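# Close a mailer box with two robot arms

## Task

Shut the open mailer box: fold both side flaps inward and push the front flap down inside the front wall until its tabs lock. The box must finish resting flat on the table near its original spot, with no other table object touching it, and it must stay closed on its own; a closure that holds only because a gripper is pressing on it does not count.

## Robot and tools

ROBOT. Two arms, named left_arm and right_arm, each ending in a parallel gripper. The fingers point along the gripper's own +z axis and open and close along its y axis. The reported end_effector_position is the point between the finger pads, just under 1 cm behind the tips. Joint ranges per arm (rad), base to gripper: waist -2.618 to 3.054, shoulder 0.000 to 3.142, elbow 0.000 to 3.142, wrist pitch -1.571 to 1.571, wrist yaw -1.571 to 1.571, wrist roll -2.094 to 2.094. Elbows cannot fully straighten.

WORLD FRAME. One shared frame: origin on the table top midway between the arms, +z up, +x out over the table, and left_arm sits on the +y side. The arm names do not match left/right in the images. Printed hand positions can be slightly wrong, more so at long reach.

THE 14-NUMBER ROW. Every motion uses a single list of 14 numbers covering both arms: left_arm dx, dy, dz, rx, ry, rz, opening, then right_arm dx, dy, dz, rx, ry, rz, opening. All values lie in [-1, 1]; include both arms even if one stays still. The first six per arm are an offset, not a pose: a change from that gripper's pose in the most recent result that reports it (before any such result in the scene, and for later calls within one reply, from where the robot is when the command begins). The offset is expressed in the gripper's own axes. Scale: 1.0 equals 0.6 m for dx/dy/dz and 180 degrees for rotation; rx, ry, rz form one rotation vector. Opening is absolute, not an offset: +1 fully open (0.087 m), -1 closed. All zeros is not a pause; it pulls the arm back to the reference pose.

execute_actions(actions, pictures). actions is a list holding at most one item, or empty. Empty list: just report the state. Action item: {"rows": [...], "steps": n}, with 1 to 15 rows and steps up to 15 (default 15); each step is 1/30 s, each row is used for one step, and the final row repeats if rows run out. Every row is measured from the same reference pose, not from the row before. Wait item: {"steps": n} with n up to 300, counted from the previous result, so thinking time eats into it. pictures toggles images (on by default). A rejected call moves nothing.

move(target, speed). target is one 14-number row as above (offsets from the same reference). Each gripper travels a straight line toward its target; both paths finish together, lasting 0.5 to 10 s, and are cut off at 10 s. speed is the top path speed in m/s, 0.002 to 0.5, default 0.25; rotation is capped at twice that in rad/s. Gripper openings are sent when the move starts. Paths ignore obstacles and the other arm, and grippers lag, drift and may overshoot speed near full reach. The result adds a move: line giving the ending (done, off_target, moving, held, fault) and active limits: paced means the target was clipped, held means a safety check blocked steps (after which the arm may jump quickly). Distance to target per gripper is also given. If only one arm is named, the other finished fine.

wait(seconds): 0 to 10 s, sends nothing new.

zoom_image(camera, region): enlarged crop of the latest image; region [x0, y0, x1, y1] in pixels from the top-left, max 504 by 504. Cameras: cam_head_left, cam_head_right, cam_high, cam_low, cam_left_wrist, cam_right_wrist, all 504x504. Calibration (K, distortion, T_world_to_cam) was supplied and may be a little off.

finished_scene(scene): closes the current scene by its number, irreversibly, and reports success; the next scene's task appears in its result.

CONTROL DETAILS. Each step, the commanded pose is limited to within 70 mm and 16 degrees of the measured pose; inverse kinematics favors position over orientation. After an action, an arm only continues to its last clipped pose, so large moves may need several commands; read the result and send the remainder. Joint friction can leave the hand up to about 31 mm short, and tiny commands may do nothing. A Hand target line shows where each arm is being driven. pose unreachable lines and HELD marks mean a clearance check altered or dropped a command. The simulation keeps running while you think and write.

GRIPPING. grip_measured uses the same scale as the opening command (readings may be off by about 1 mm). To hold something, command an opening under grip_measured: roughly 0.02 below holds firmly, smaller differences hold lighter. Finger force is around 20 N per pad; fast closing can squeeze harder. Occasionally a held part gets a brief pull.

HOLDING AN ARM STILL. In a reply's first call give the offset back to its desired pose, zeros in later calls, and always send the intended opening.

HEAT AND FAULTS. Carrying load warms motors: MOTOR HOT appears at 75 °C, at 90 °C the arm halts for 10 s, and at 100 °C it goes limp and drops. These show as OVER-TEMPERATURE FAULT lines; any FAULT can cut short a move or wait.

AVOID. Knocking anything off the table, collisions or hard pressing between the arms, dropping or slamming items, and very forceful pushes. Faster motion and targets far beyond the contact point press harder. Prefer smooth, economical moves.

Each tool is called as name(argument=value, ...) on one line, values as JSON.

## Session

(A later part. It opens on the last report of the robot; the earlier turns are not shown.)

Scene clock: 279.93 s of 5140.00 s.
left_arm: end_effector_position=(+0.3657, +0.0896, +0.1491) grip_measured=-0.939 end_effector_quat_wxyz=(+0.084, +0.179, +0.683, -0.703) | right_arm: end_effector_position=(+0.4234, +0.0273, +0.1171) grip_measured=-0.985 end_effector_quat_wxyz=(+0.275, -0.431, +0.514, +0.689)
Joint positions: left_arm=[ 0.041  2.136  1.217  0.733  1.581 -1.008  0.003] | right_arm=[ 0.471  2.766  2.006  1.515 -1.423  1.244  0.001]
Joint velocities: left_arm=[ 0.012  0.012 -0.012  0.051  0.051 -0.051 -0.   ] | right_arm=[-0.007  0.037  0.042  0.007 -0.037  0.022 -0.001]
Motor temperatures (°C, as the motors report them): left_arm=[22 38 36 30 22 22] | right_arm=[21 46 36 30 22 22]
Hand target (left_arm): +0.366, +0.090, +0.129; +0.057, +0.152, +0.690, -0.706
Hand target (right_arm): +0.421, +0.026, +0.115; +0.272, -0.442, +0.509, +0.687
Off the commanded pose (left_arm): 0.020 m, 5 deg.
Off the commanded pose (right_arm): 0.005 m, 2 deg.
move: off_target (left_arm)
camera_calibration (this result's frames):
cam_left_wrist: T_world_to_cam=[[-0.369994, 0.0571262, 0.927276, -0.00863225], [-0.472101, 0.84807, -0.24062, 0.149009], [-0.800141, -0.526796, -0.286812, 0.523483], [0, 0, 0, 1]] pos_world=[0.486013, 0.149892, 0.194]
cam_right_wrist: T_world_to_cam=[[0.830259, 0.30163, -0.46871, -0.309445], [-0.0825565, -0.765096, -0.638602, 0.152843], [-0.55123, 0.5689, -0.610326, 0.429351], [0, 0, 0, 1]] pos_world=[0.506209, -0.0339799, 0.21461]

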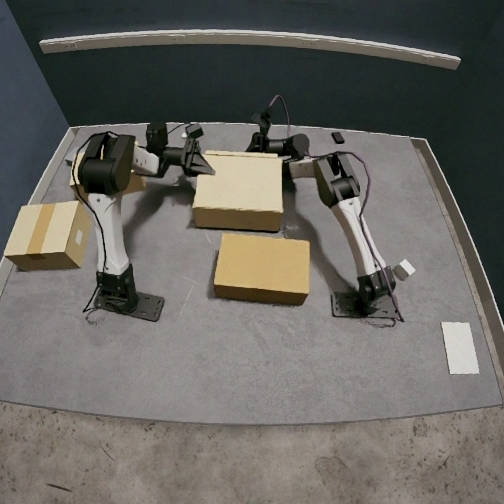

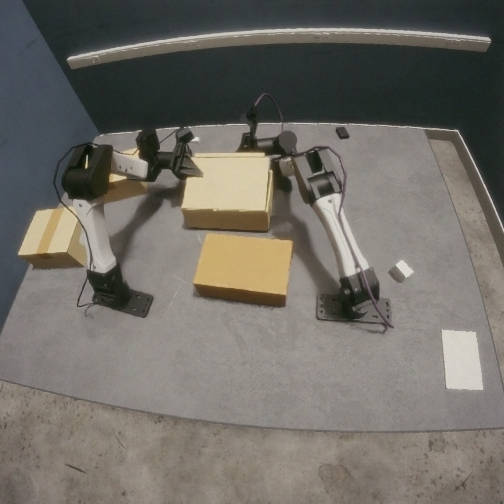

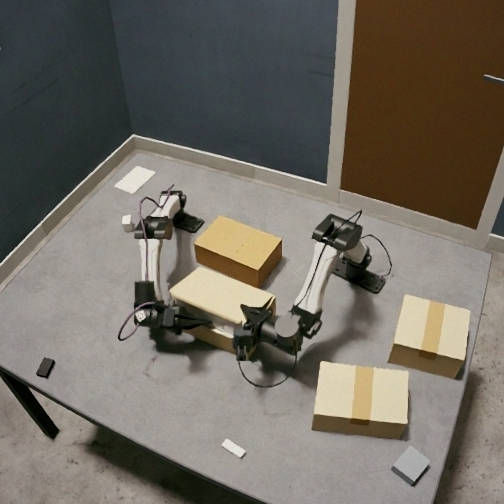

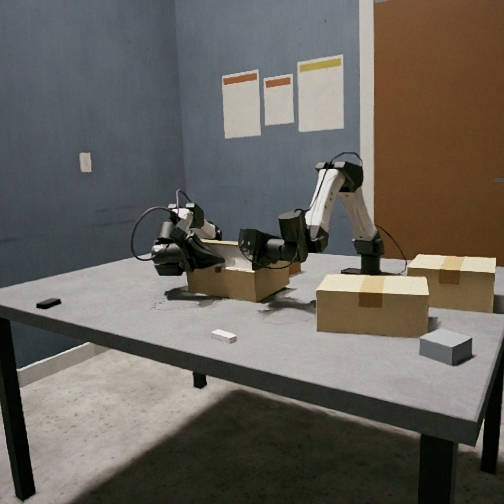

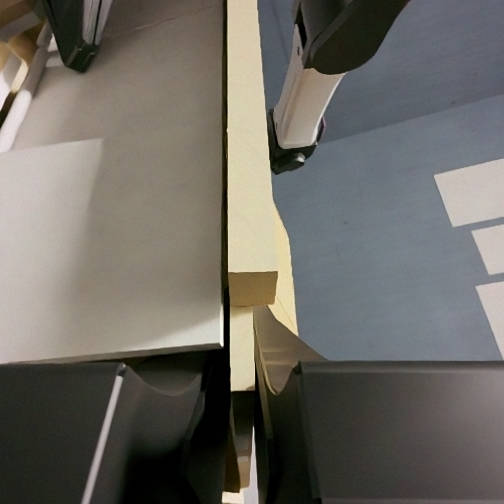

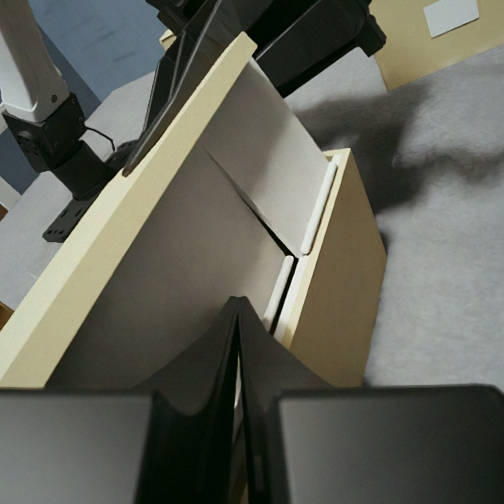

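move(target=[0,0,0,0,0,0,-0.4, 0,0,0,0,0,0,-1])

move(target=[0,-0.02,-0.09,0,0,0,-0.4, 0,0,0,0,0,0,-1], speed=0.08)

move(target=[0,-0.12,0,-0.25,0,0,-1, 0,0,0,0,0,0,-1], speed=0.15)

Scene clock: 283.43 s of 5140.00 s.
left_arm: end_effector_position=(+0.3659, +0.0896, +0.1496) grip_measured=-0.400 end_effector_quat_wxyz=(+0.086, +0.181, +0.683, -0.703) | right_arm: end_effector_position=(+0.4229, +0.0271, +0.1172) grip_measured=-0.985 end_effector_quat_wxyz=(+0.274, -0.430, +0.514, +0.690)
Joint positions: left_arm=[ 0.041  2.136  1.217  0.742  1.581 -1.013  0.026] | right_arm=[ 0.471  2.768  2.008  1.526 -1.423  1.256  0.001]
Joint velocities: left_arm=[-0.002 -0.012 -0.002  0.007  0.022  0.081  0.   ] | right_arm=[-0.002 -0.007 -0.002  0.022  0.037 -0.037 -0.   ]
Motor temperatures (°C, as the motors report them): left_arm=[22 38 36 30 21 22] | right_arm=[21 46 36 30 22 22]
Hand target (left_arm): +0.366, +0.090, +0.149; +0.085, +0.179, +0.683, -0.703
Hand target (right_arm): +0.423, +0.027, +0.117; +0.275, -0.431, +0.514, +0.689
Off the commanded pose (left_arm): 0.001 m, 0 deg.
Off the commanded pose (right_arm): 0.001 m, 0 deg.
joint sent to its limit (left arm) — the command would take joint 5 (wrist yaw) past its upper limit, so that joint was sent only as far as its limit.
move: done
camera_calibration (this result's frames):
cam_left_wrist: T_world_to_cam=[[-0.374207, 0.0576183, 0.925554, -0.00726728], [-0.470992, 0.847947, -0.243212, 0.149234], [-0.798834, -0.52694, -0.29017, 0.523806], [0, 0, 0, 1]] pos_world=[0.486003, 0.149891, 0.195014]
cam_right_wrist: T_world_to_cam=[[0.82907, 0.302827, -0.470042, -0.308293], [-0.0830441, -0.764633, -0.639094, 0.152978], [-0.552944, 0.568887, -0.608786, 0.429801], [0, 0, 0, 1]] pos_world=[0.505957, -0.034177, 0.214513]

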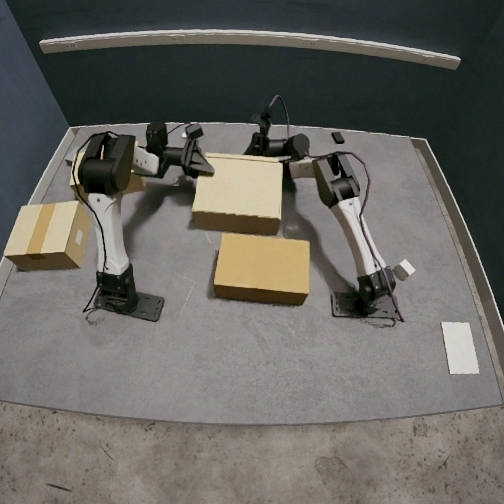

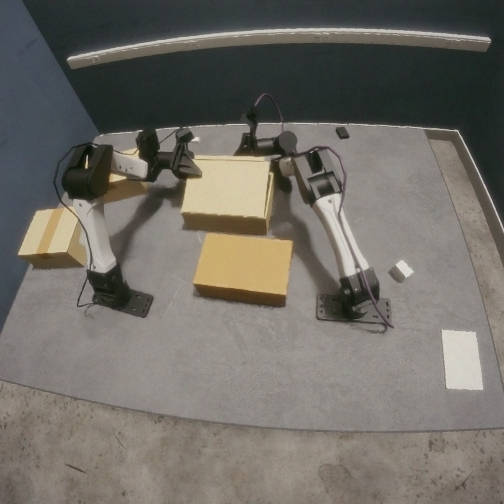

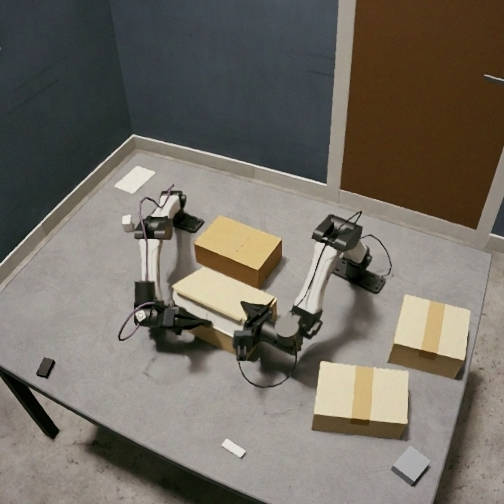

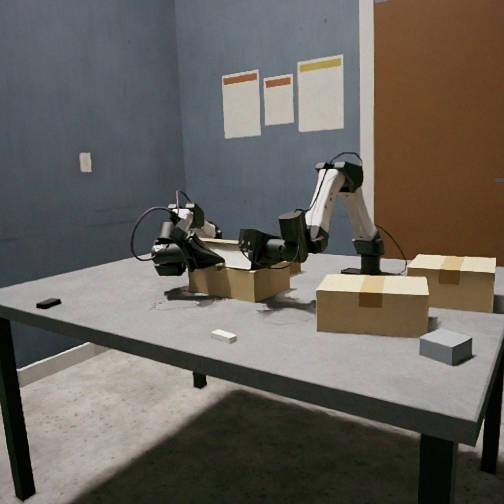

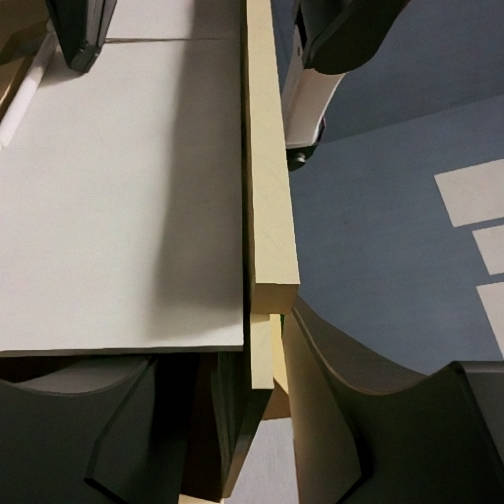

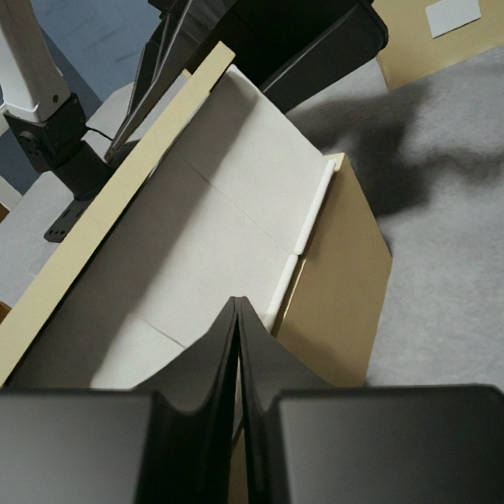

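Scene clock: 284.47 s of 5140.00 s.
left_arm: end_effector_position=(+0.3727, +0.1417, +0.1646) grip_measured=-0.400 end_effector_quat_wxyz=(+0.139, +0.138, +0.693, -0.694) | right_arm: end_effector_position=(+0.4229, +0.0271, +0.1172) grip_measured=-0.985 end_effector_quat_wxyz=(+0.274, -0.430, +0.514, +0.690)
Joint positions: left_arm=[ 0.179  2.038  1.129  0.742  1.581 -1.009  0.026] | right_arm=[ 0.471  2.768  2.008  1.526 -1.423  1.256  0.001]
Joint velocities: left_arm=[-0.002 -0.007 -0.012 -0.022 -0.081  0.022 -0.001] | right_arm=[ 0.002 -0.002 -0.007  0.051 -0.007 -0.037  0.   ]
Motor temperatures (°C, as the motors report them): left_arm=[22 38 35 30 21 22] | right_arm=[21 47 36 30 22 22]
Hand target (left_arm): +0.369, +0.143, +0.161; +0.136, +0.131, +0.694, -0.695
Hand target (right_arm): +0.423, +0.027, +0.117; +0.274, -0.430, +0.514, +0.690
Off the commanded pose (left_arm): 0.006 m, 8 deg.
Off the commanded pose (right_arm): 0.000 m, 0 deg.
joint sent to its limit (left arm) — the command would take joint 5 (wrist yaw) past its upper limit, so that joint was sent only as far as its limit.
move: off_target (left_arm)
camera_calibration (this result's frames):
cam_left_wrist: T_world_to_cam=[[-0.391602, 0.00523878, 0.92012, -0.00680473], [-0.58004, 0.774863, -0.251276, 0.164221], [-0.714283, -0.632107, -0.300399, 0.546082], [0, 0, 0, 1]] pos_world=[0.482647, 0.217969, 0.211569]
cam_right_wrist: T_world_to_cam=[[0.829102, 0.302712, -0.47006, -0.308323], [-0.0833241, -0.764456, -0.639269, 0.153165], [-0.552854, 0.569186, -0.608588, 0.429771], [0, 0, 0, 1]] pos_world=[0.505993, -0.0341983, 0.214537]

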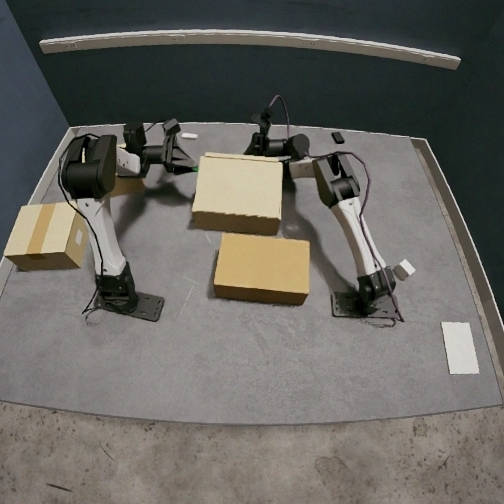

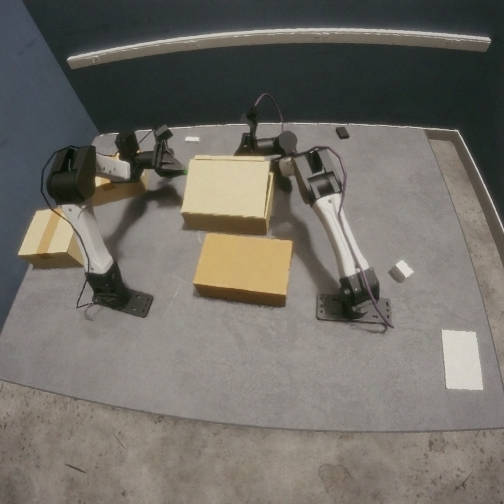

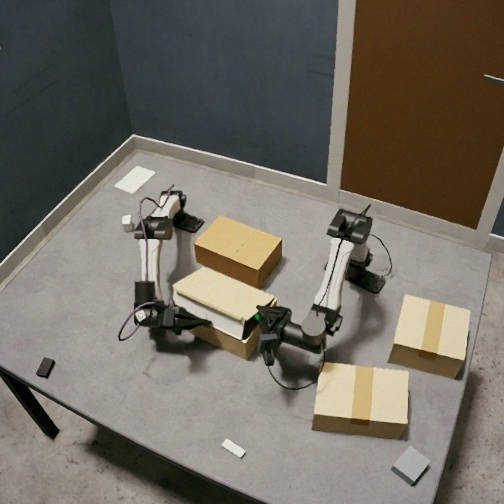

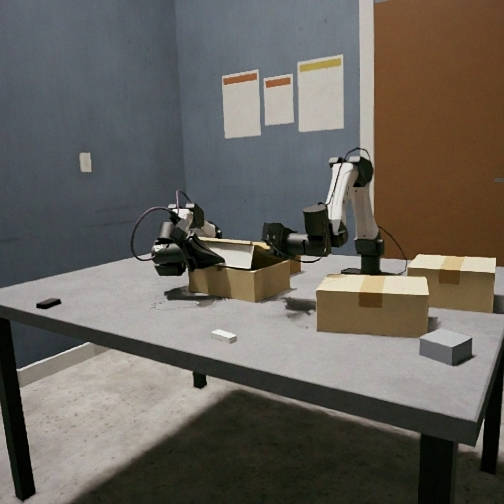

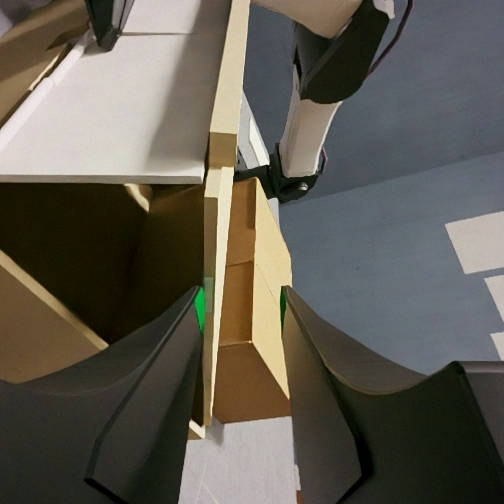

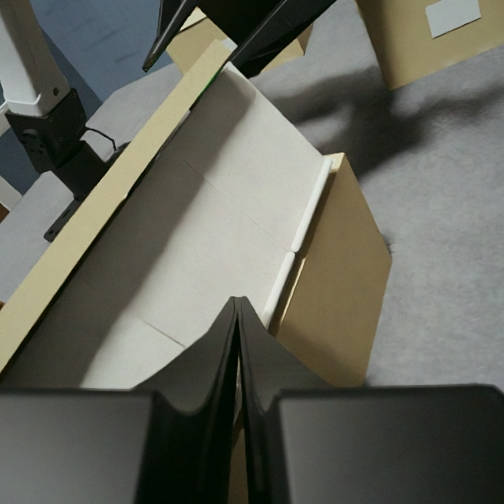

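Scene clock: 287.63 s of 5140.00 s.
left_arm: end_effector_position=(+0.3496, +0.1418, +0.2348) grip_measured=-1.000 end_effector_quat_wxyz=(+0.189, +0.079, +0.901, -0.384) | right_arm: end_effector_position=(+0.4229, +0.0271, +0.1172) grip_measured=-0.985 end_effector_quat_wxyz=(+0.274, -0.430, +0.514, +0.690)
Joint positions: left_arm=[ 0.038  1.709  1.675 -1.009  0.746 -0.166  0.   ] | right_arm=[ 0.471  2.768  2.008  1.526 -1.423  1.256  0.001]
Joint velocities: left_arm=[-0.012  0.012 -0.017 -0.022 -0.037 -0.007  0.   ] | right_arm=[ 0.002 -0.012 -0.017  0.007  0.007  0.051  0.   ]
Motor temperatures (°C, as the motors report them): left_arm=[22 39 36 30 21 22] | right_arm=[21 47 35 29 22 22]
Hand target (left_arm): +0.347, +0.140, +0.234; +0.178, +0.075, +0.905, -0.380
Hand target (right_arm): +0.423, +0.027, +0.117; +0.274, -0.430, +0.514, +0.690
Off the commanded pose (left_arm): 0.006 m, 1 deg.
Off the commanded pose (right_arm): 0.000 m, 0 deg.
move: done
camera_calibration (this result's frames):
cam_left_wrist: T_world_to_cam=[[-0.295027, -0.690164, 0.660781, 0.0453245], [-0.79236, 0.563197, 0.234466, 0.1586], [-0.53397, -0.454403, -0.713017, 0.559441], [0, 0, 0, 1]] pos_world=[0.437765, 0.19617, 0.331755]
cam_right_wrist: T_world_to_cam=[[0.829102, 0.302712, -0.47006, -0.308323], [-0.0833241, -0.764456, -0.639269, 0.153165], [-0.552854, 0.569186, -0.608588, 0.429771], [0, 0, 0, 1]] pos_world=[0.505993, -0.0341983, 0.214537]

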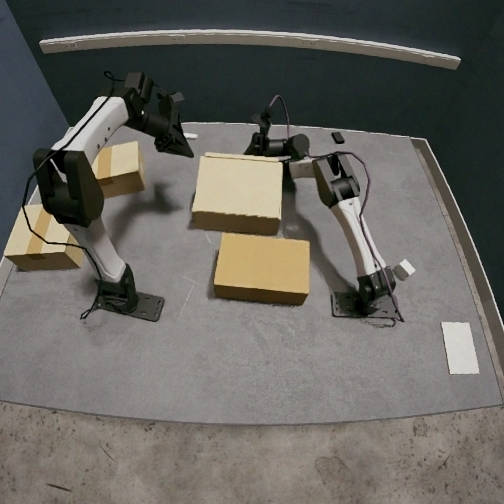

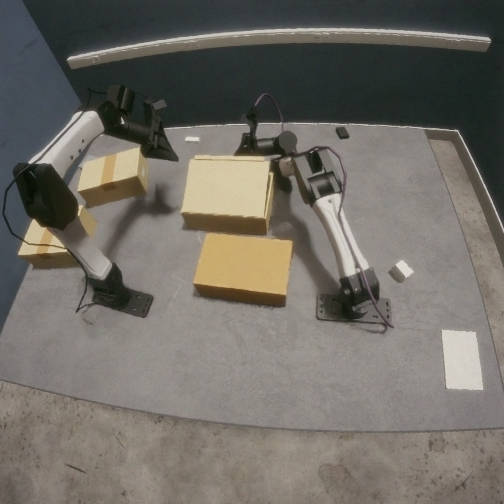

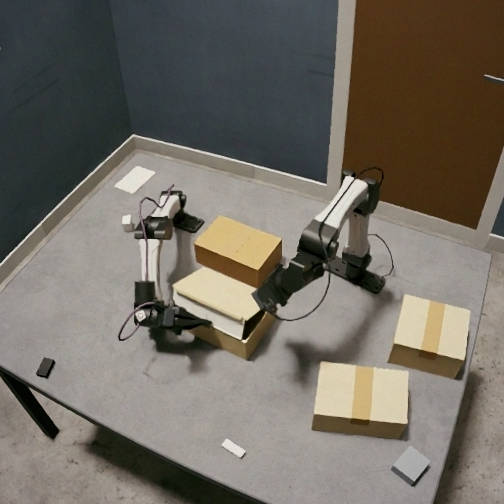

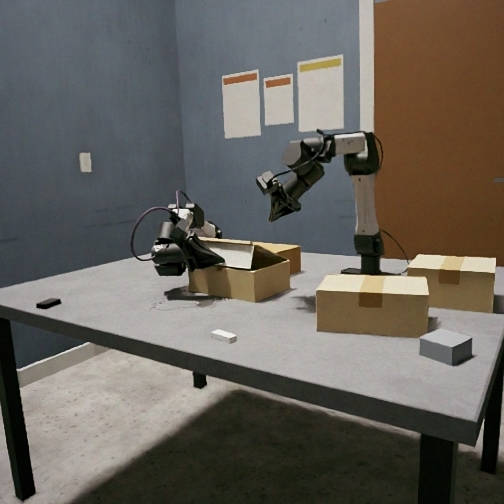

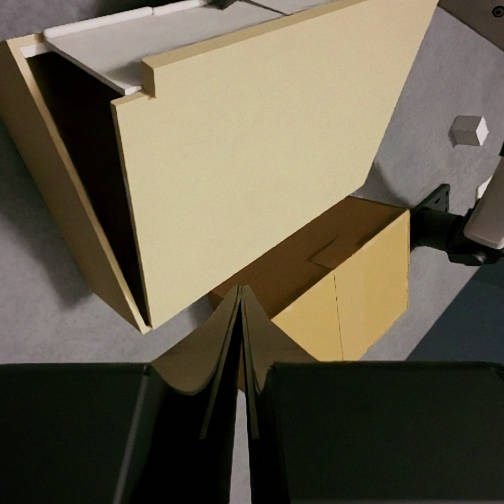

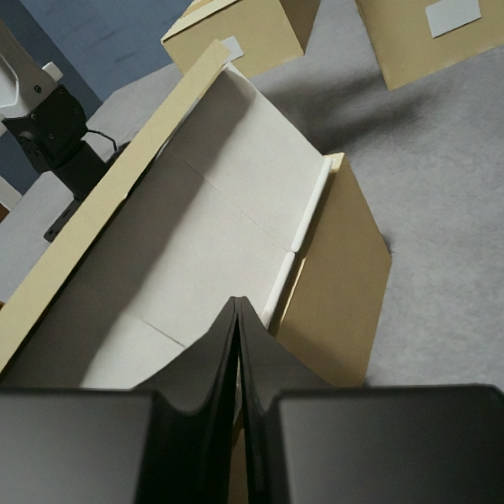

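move(target=[0.023,-0.042,0.24,0,0,0,-1, 0,0,0,0,0,0,-1], speed=0.1)

move(target=[0,0,0,0,0,0,-1, 0.012,0.03,0.015,0,0,0,-1], speed=0.04)

Scene clock: 293.00 s of 5140.00 s.
left_arm: end_effector_position=(+0.3718, +0.0213, +0.1699) grip_measured=-1.000 end_effector_quat_wxyz=(+0.198, +0.085, +0.893, -0.394) | right_arm: end_effector_position=(+0.4229, +0.0271, +0.1172) grip_measured=-0.985 end_effector_quat_wxyz=(+0.274, -0.430, +0.514, +0.690)
Joint positions: left_arm=[-0.256  1.843  1.528 -0.509  0.587 -0.47   0.   ] | right_arm=[ 0.471  2.768  2.008  1.526 -1.423  1.256  0.001]
Joint velocities: left_arm=[ 0.002 -0.007 -0.002 -0.022  0.007  0.007  0.   ] | right_arm=[-0.027 -0.017 -0.002  0.051  0.022 -0.022 -0.   ]
Motor temperatures (°C, as the motors report them): left_arm=[22 38 36 30 22 22] | right_arm=[21 48 35 29 22 22]
Hand target (left_arm): +0.370, +0.021, +0.155; +0.187, +0.078, +0.900, -0.387
Hand target (right_arm): +0.423, +0.027, +0.117; +0.274, -0.430, +0.514, +0.690
Off the commanded pose (left_arm): 0.015 m, 2 deg.
Off the commanded pose (right_arm): 0.000 m, 0 deg.
After step 90, 0.40 s passed at rest.
move: off_target (left_arm)
camera_calibration (this result's frames):
cam_left_wrist: T_world_to_cam=[[-0.316528, -0.672221, 0.669275, 0.0177713], [-0.792487, 0.575153, 0.202885, 0.264417], [-0.521319, -0.466173, -0.714779, 0.46607], [0, 0, 0, 1]] pos_world=[0.458143, 0.0771356, 0.267597]
cam_right_wrist: T_world_to_cam=[[0.829102, 0.302712, -0.47006, -0.308323], [-0.0833241, -0.764456, -0.639269, 0.153165], [-0.552854, 0.569186, -0.608588, 0.429771], [0, 0, 0, 1]] pos_world=[0.505993, -0.0341983, 0.214537]

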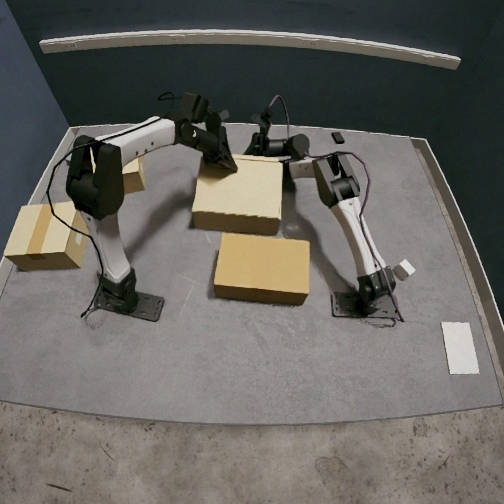

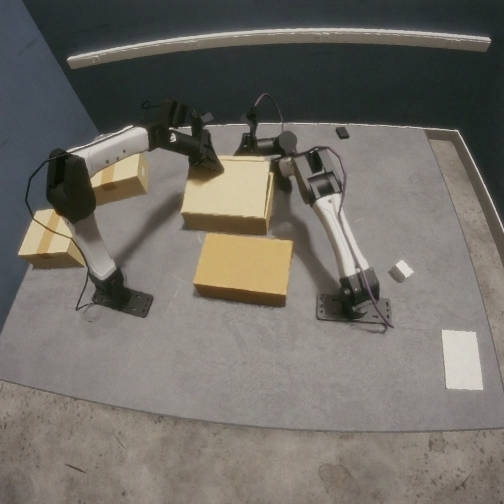

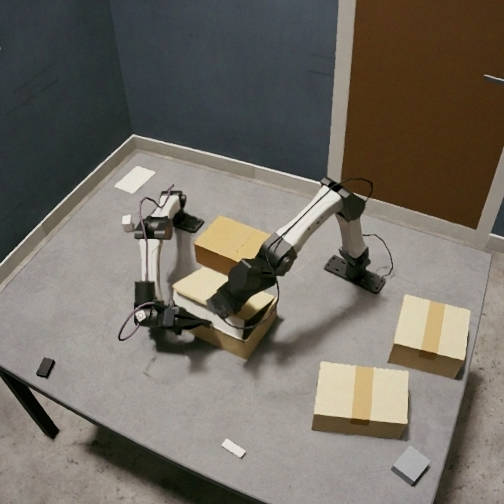

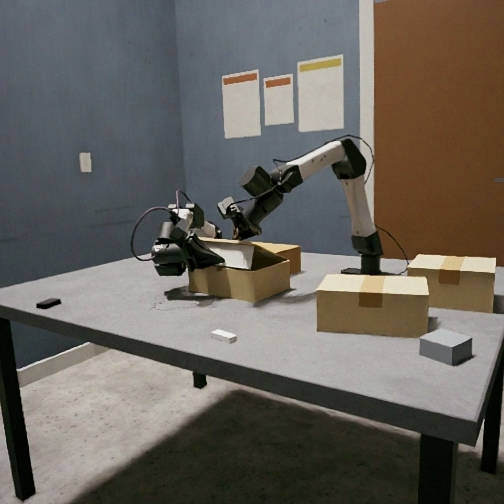

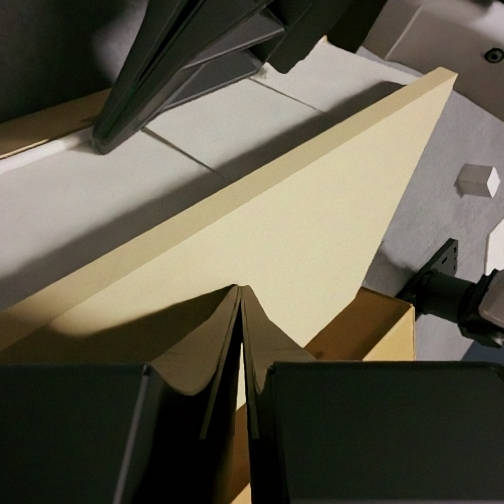

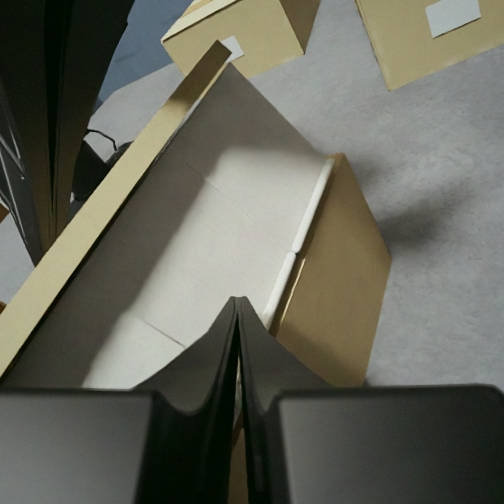

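Scene clock: 294.03 s of 5140.00 s.
left_arm: end_effector_position=(+0.3716, +0.0211, +0.1700) grip_measured=-1.000 end_effector_quat_wxyz=(+0.198, +0.085, +0.893, -0.394) | right_arm: end_effector_position=(+0.4069, +0.0258, +0.1104) grip_measured=-0.985 end_effector_quat_wxyz=(+0.268, -0.423, +0.521, +0.691)
Joint positions: left_arm=[-0.256  1.843  1.528 -0.509  0.588 -0.47   0.   ] | right_arm=[ 0.481  2.697  1.847  1.53  -1.412  1.192  0.001]
Joint velocities: left_arm=[ 0.002 -0.027 -0.002 -0.125 -0.037  0.037  0.   ] | right_arm=[ 0.007 -0.007  0.007  0.022  0.007 -0.081 -0.   ]
Motor temperatures (°C, as the motors report them): left_arm=[22 39 36 30 22 22] | right_arm=[21 48 35 29 22 22]
Hand target (left_arm): +0.372, +0.021, +0.170; +0.198, +0.085, +0.893, -0.394
Hand target (right_arm): +0.402, +0.029, +0.120; +0.274, -0.430, +0.513, +0.691
Off the commanded pose (left_arm): 0.000 m, 0 deg.
Off the commanded pose (right_arm): 0.012 m, 1 deg.
move: off_target (right_arm)
camera_calibration (this result's frames):
cam_left_wrist: T_world_to_cam=[[-0.31657, -0.67121, 0.670269, 0.017341], [-0.791874, 0.576019, 0.202823, 0.264084], [-0.522224, -0.466561, -0.713864, 0.466184], [0, 0, 0, 1]] pos_world=[0.458064, 0.0770255, 0.267607]
cam_right_wrist: T_world_to_cam=[[0.820469, 0.294407, -0.490056, -0.291907], [-0.0999482, -0.770134, -0.630004, 0.152363], [-0.562887, 0.565879, -0.602445, 0.421056], [0, 0, 0, 1]] pos_world=[0.491735, -0.0349869, 0.206602]

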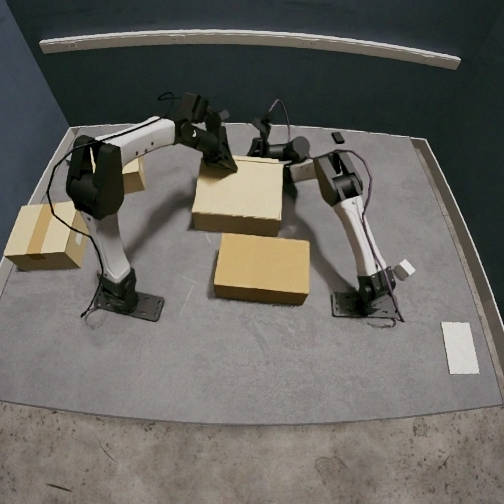

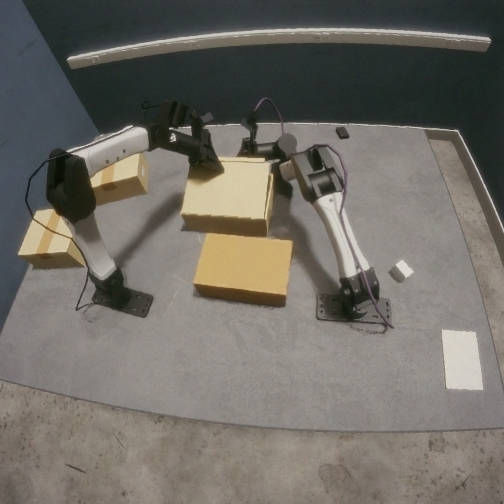

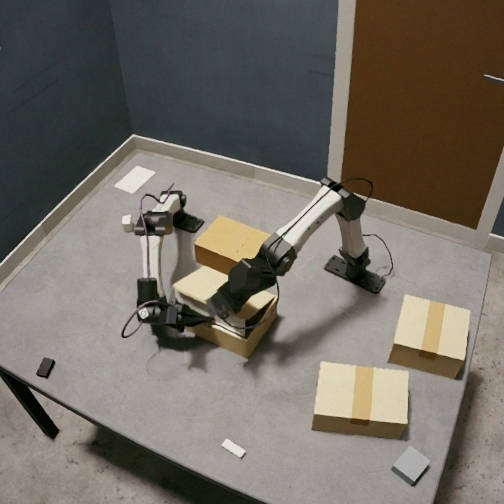

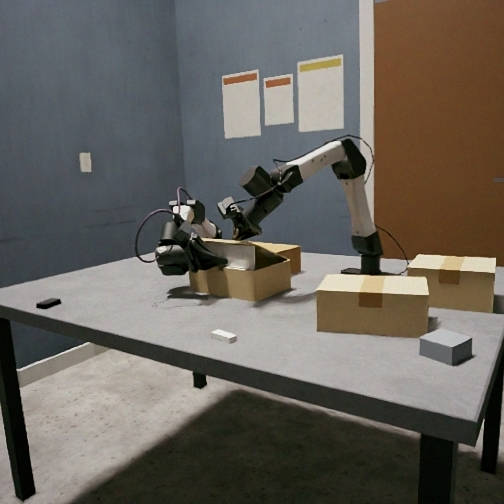

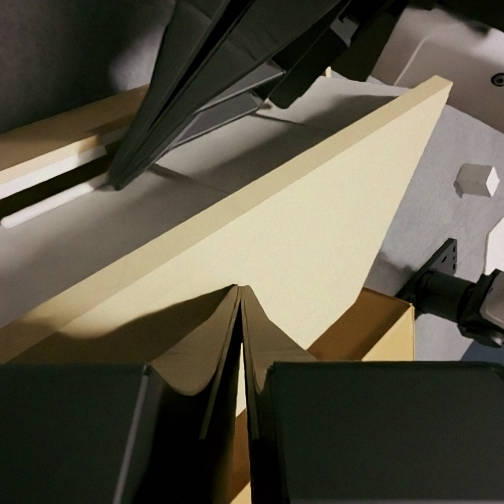

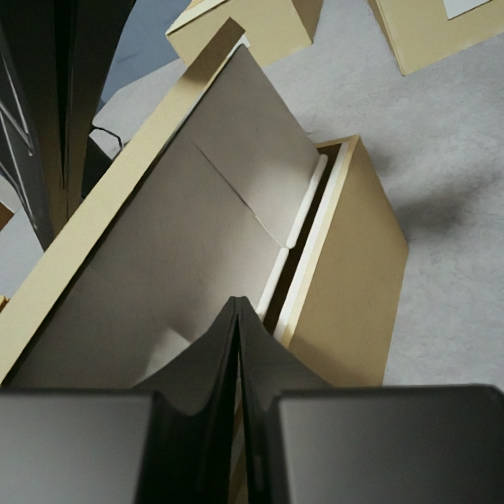

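Press down 4.5 cm.

move(target=[0.03,0.05,0.047,0,0,0,-1, 0,0,0,0,0,0,-1], speed=0.04)

Scene clock: 297.63 s of 5140.00 s.
left_arm: end_effector_position=(+0.3758, +0.0188, +0.1474) grip_measured=-1.000 end_effector_quat_wxyz=(+0.219, +0.093, +0.884, -0.403) | right_arm: end_effector_position=(+0.4070, +0.0258, +0.1105) grip_measured=-0.985 end_effector_quat_wxyz=(+0.270, -0.424, +0.520, +0.691)
Joint positions: left_arm=[-0.256  1.843  1.413 -0.343  0.591 -0.47   0.   ] | right_arm=[ 0.481  2.697  1.846  1.53  -1.412  1.188  0.001]
Joint velocities: left_arm=[-0.002  0.002  0.007 -0.022 -0.051 -0.051  0.   ] | right_arm=[-0.007 -0.012 -0.007  0.007 -0.037 -0.022 -0.001]
Motor temperatures (°C, as the motors report them): left_arm=[22 39 36 30 21 22] | right_arm=[21 49 35 29 22 22]
Hand target (left_arm): +0.372, +0.021, +0.126; +0.198, +0.085, +0.893, -0.394
Hand target (right_arm): +0.407, +0.026, +0.110; +0.268, -0.423, +0.521, +0.691
Off the commanded pose (left_arm): 0.023 m, 3 deg.
Off the commanded pose (right_arm): 0.000 m, 0 deg.
move: off_target (left_arm)
camera_calibration (this result's frames):
cam_left_wrist: T_world_to_cam=[[-0.348041, -0.655524, 0.67019, 0.0438591], [-0.798843, 0.581511, 0.153933, 0.283071], [-0.49063, -0.481802, -0.726051, 0.441352], [0, 0, 0, 1]] pos_world=[0.457934, 0.0767858, 0.247476]
cam_right_wrist: T_world_to_cam=[[0.822532, 0.294688, -0.486414, -0.293249], [-0.0977636, -0.769285, -0.631381, 0.151646], [-0.560252, 0.566885, -0.603952, 0.420164], [0, 0, 0, 1]] pos_world=[0.49143, -0.035109, 0.206865]

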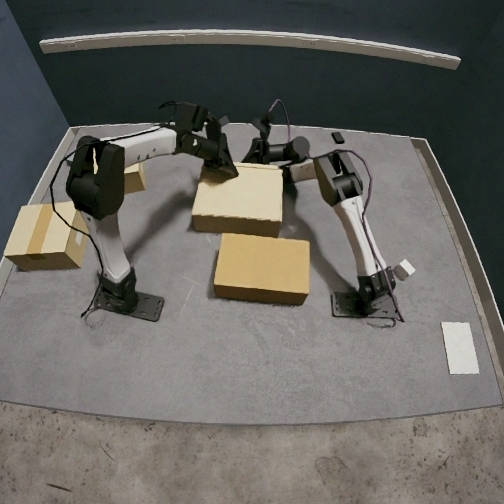

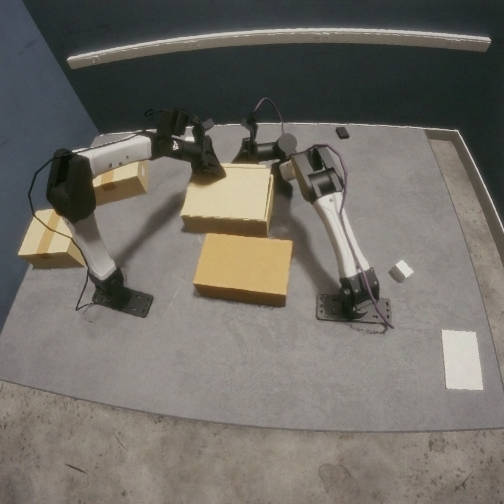

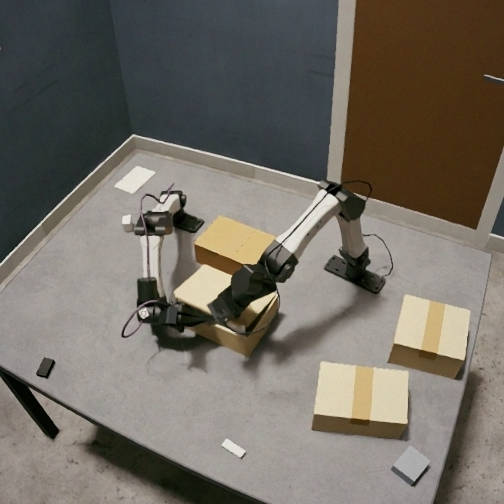

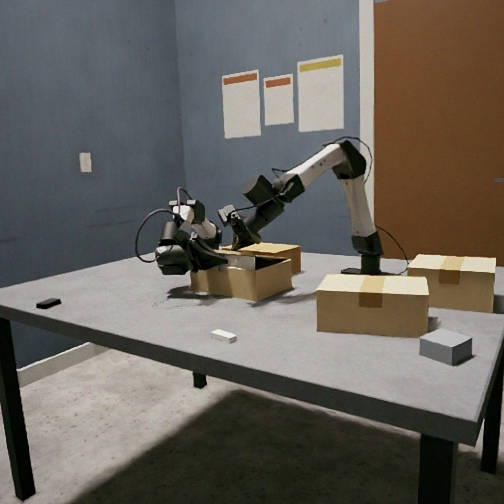

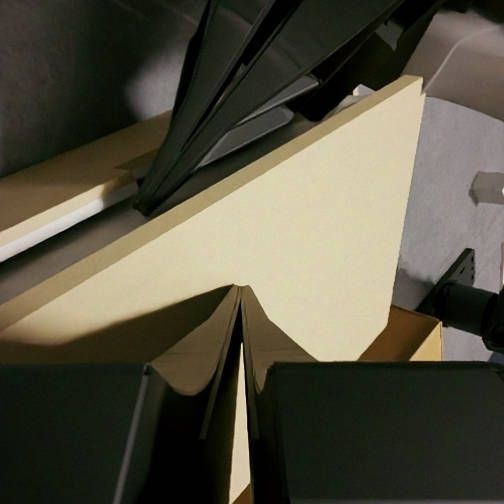

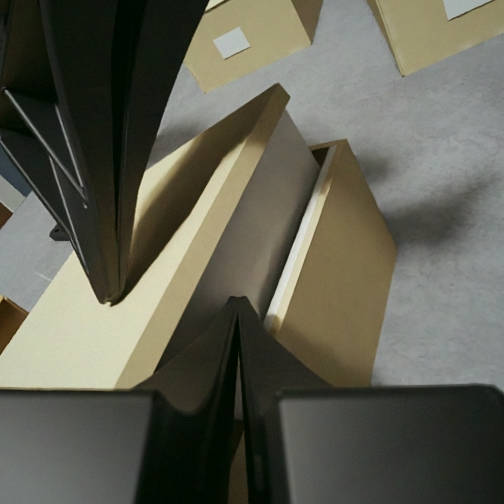

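move(target=[0.02,0.033,0.03,0,0,0,-1, -0.057,-0.077,-0.03,0,0,0,-1], speed=0.04)

move(target=[0.04,0.066,0.06,0,0,0,-1, 0,0,0,0,0,0,-1], speed=0.04)

Scene clock: 302.97 s of 5140.00 s.
left_arm: end_effector_position=(+0.3821, +0.0159, +0.1382) grip_measured=-1.000 end_effector_quat_wxyz=(+0.239, +0.099, +0.875, -0.409) | right_arm: end_effector_position=(+0.4657, +0.0291, +0.1170) grip_measured=-0.985 end_effector_quat_wxyz=(+0.280, -0.429, +0.516, +0.687)
Joint positions: left_arm=[-0.256  1.851  1.361 -0.235  0.591 -0.47   0.   ] | right_arm=[ 0.443  3.018  2.518  1.33  -1.435  1.316  0.001]
Joint velocities: left_arm=[-0.002 -0.012 -0.017 -0.022 -0.022 -0.066  0.   ] | right_arm=[ 0.007  0.076  0.144  0.066 -0.022  0.11   0.   ]
Motor temperatures (°C, as the motors report them): left_arm=[22 39 36 30 21 22] | right_arm=[21 50 35 29 22 22]
Hand target (left_arm): +0.377, +0.018, +0.118; +0.219, +0.093, +0.884, -0.403
Hand target (right_arm): +0.468, +0.026, +0.115; +0.272, -0.423, +0.523, +0.688
Off the commanded pose (left_arm): 0.021 m, 3 deg.
Off the commanded pose (right_arm): 0.004 m, 1 deg.
After step 90, 0.37 s passed at rest.
move: off_target (left_arm)
camera_calibration (this result's frames):
cam_left_wrist: T_world_to_cam=[[-0.377451, -0.642029, 0.667331, 0.0617158], [-0.804387, 0.58435, 0.107223, 0.299752], [-0.458795, -0.496321, -0.737003, 0.425969], [0, 0, 0, 1]] pos_world=[0.459843, 0.0758808, 0.240615]
cam_right_wrist: T_world_to_cam=[[0.835308, 0.291762, -0.465978, -0.347518], [-0.0895666, -0.764028, -0.638936, 0.160948], [-0.542437, 0.575444, -0.612067, 0.447554], [0, 0, 0, 1]] pos_world=[0.54747, -0.0331814, 0.214833]

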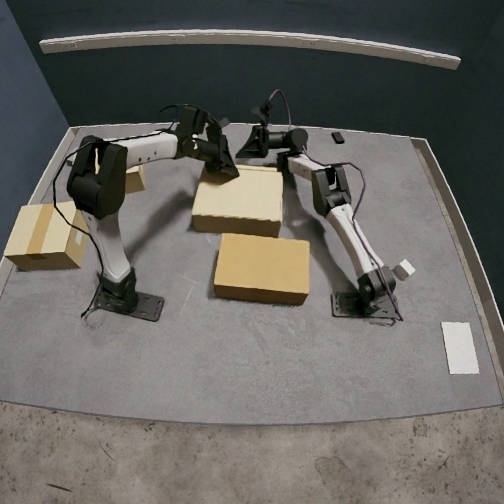

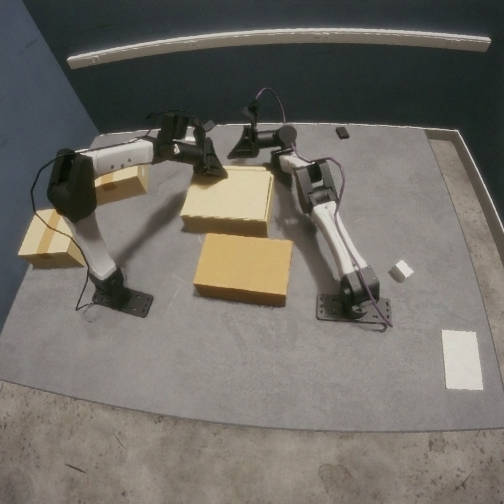

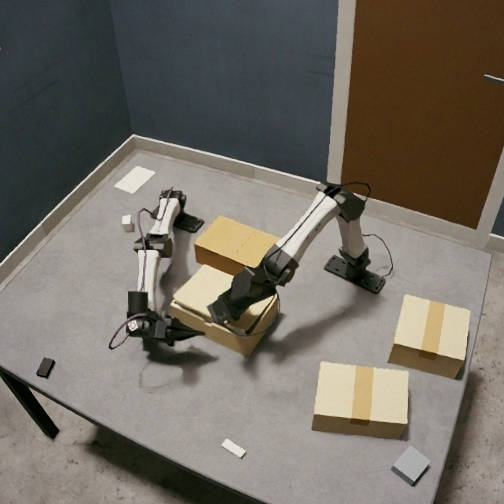

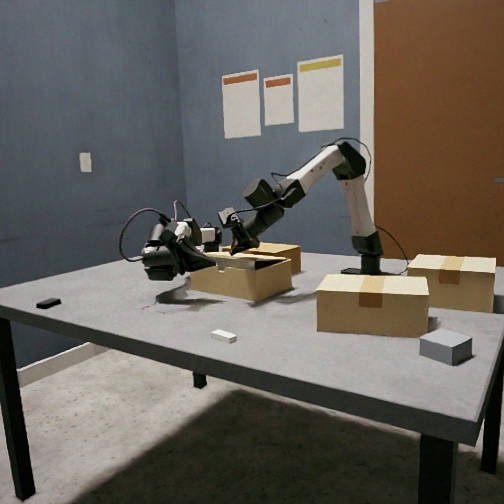

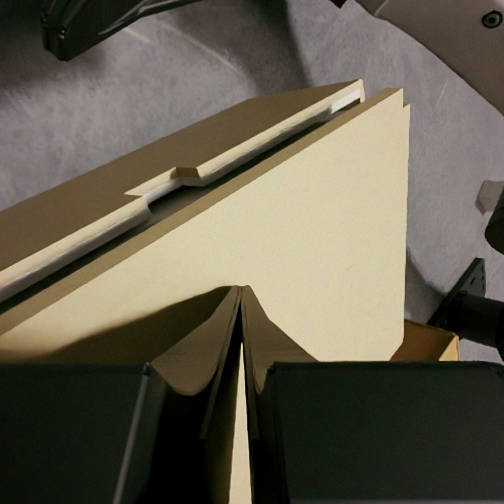

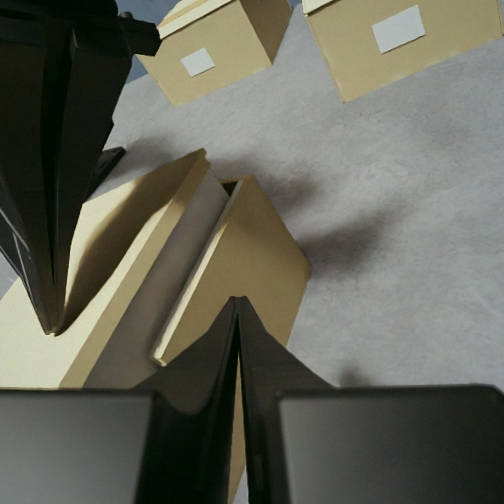

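Scene clock: 304.73 s of 5140.00 s.
left_arm: end_effector_position=(+0.3948, +0.0065, +0.1171) grip_measured=-1.000 end_effector_quat_wxyz=(+0.272, +0.117, +0.852, -0.431) | right_arm: end_effector_position=(+0.4657, +0.0291, +0.1170) grip_measured=-0.985 end_effector_quat_wxyz=(+0.280, -0.429, +0.516, +0.687)
Joint positions: left_arm=[-0.256  1.903  1.279 -0.006  0.616 -0.472  0.   ] | right_arm=[ 0.443  3.018  2.519  1.33  -1.435  1.317  0.001]
Joint velocities: left_arm=[-0.002 -0.007 -0.002  0.095 -0.022  0.022  0.   ] | right_arm=[-0.002 -0.002 -0.002 -0.022  0.037  0.051  0.   ]
Motor temperatures (°C, as the motors report them): left_arm=[22 39 36 30 21 22] | right_arm=[21 50 35 29 22 22]
Hand target (left_arm): +0.386, +0.014, +0.081; +0.239, +0.100, +0.875, -0.409
Hand target (right_arm): +0.466, +0.029, +0.117; +0.280, -0.429, +0.516, +0.687
Off the commanded pose (left_arm): 0.038 m, 6 deg.
Off the commanded pose (right_arm): 0.000 m, 0 deg.
move: off_target (left_arm)
camera_calibration (this result's frames):
cam_left_wrist: T_world_to_cam=[[-0.441649, -0.598346, 0.668528, 0.0994543], [-0.798202, 0.602275, 0.0117332, 0.326292], [-0.409658, -0.528438, -0.743595, 0.393113], [0, 0, 0, 1]] pos_world=[0.465413, 0.0707266, 0.222001]
cam_right_wrist: T_world_to_cam=[[0.835292, 0.291809, -0.465977, -0.347512], [-0.089544, -0.76401, -0.63896, 0.160955], [-0.542465, 0.575444, -0.612042, 0.447578], [0, 0, 0, 1]] pos_world=[0.547482, -0.0331773, 0.214848]

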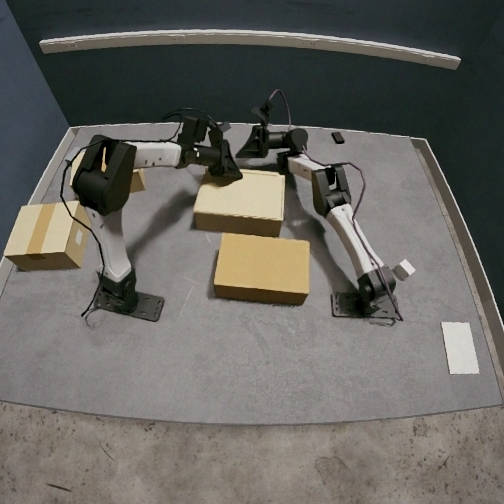

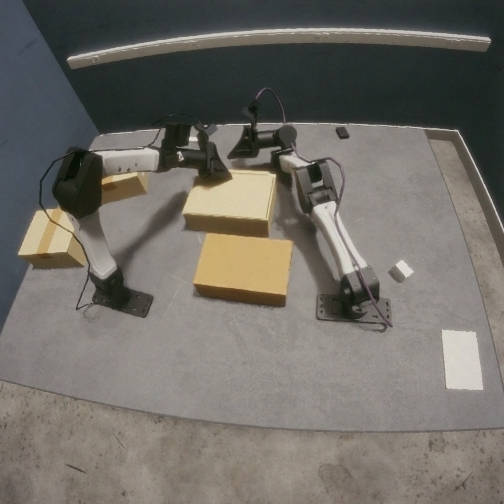

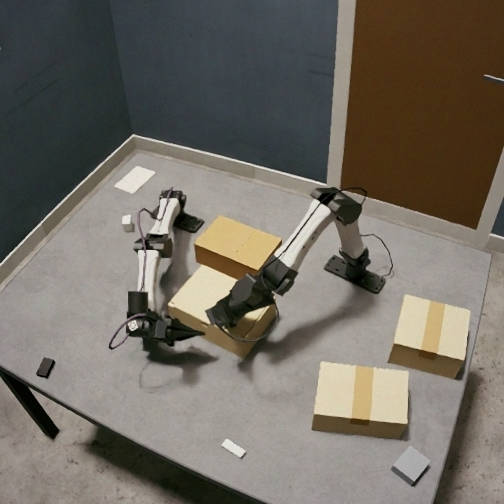

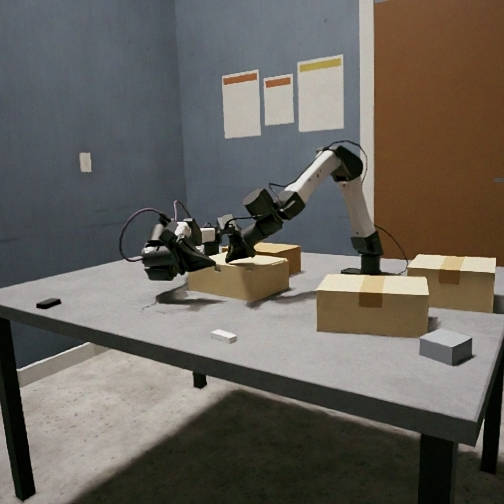

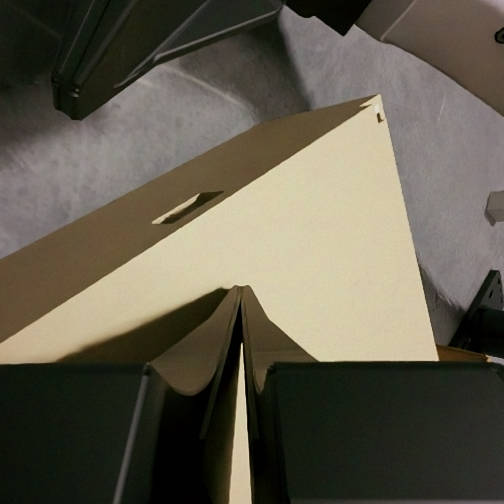

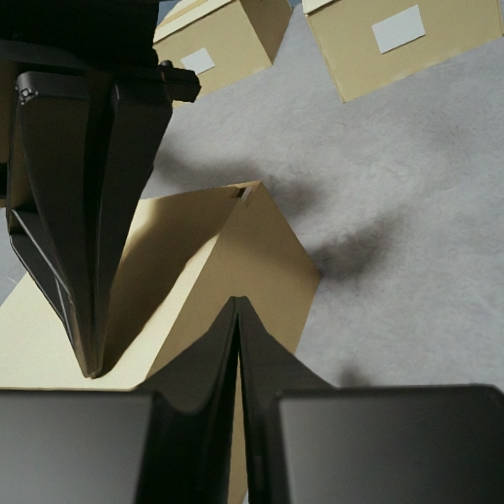

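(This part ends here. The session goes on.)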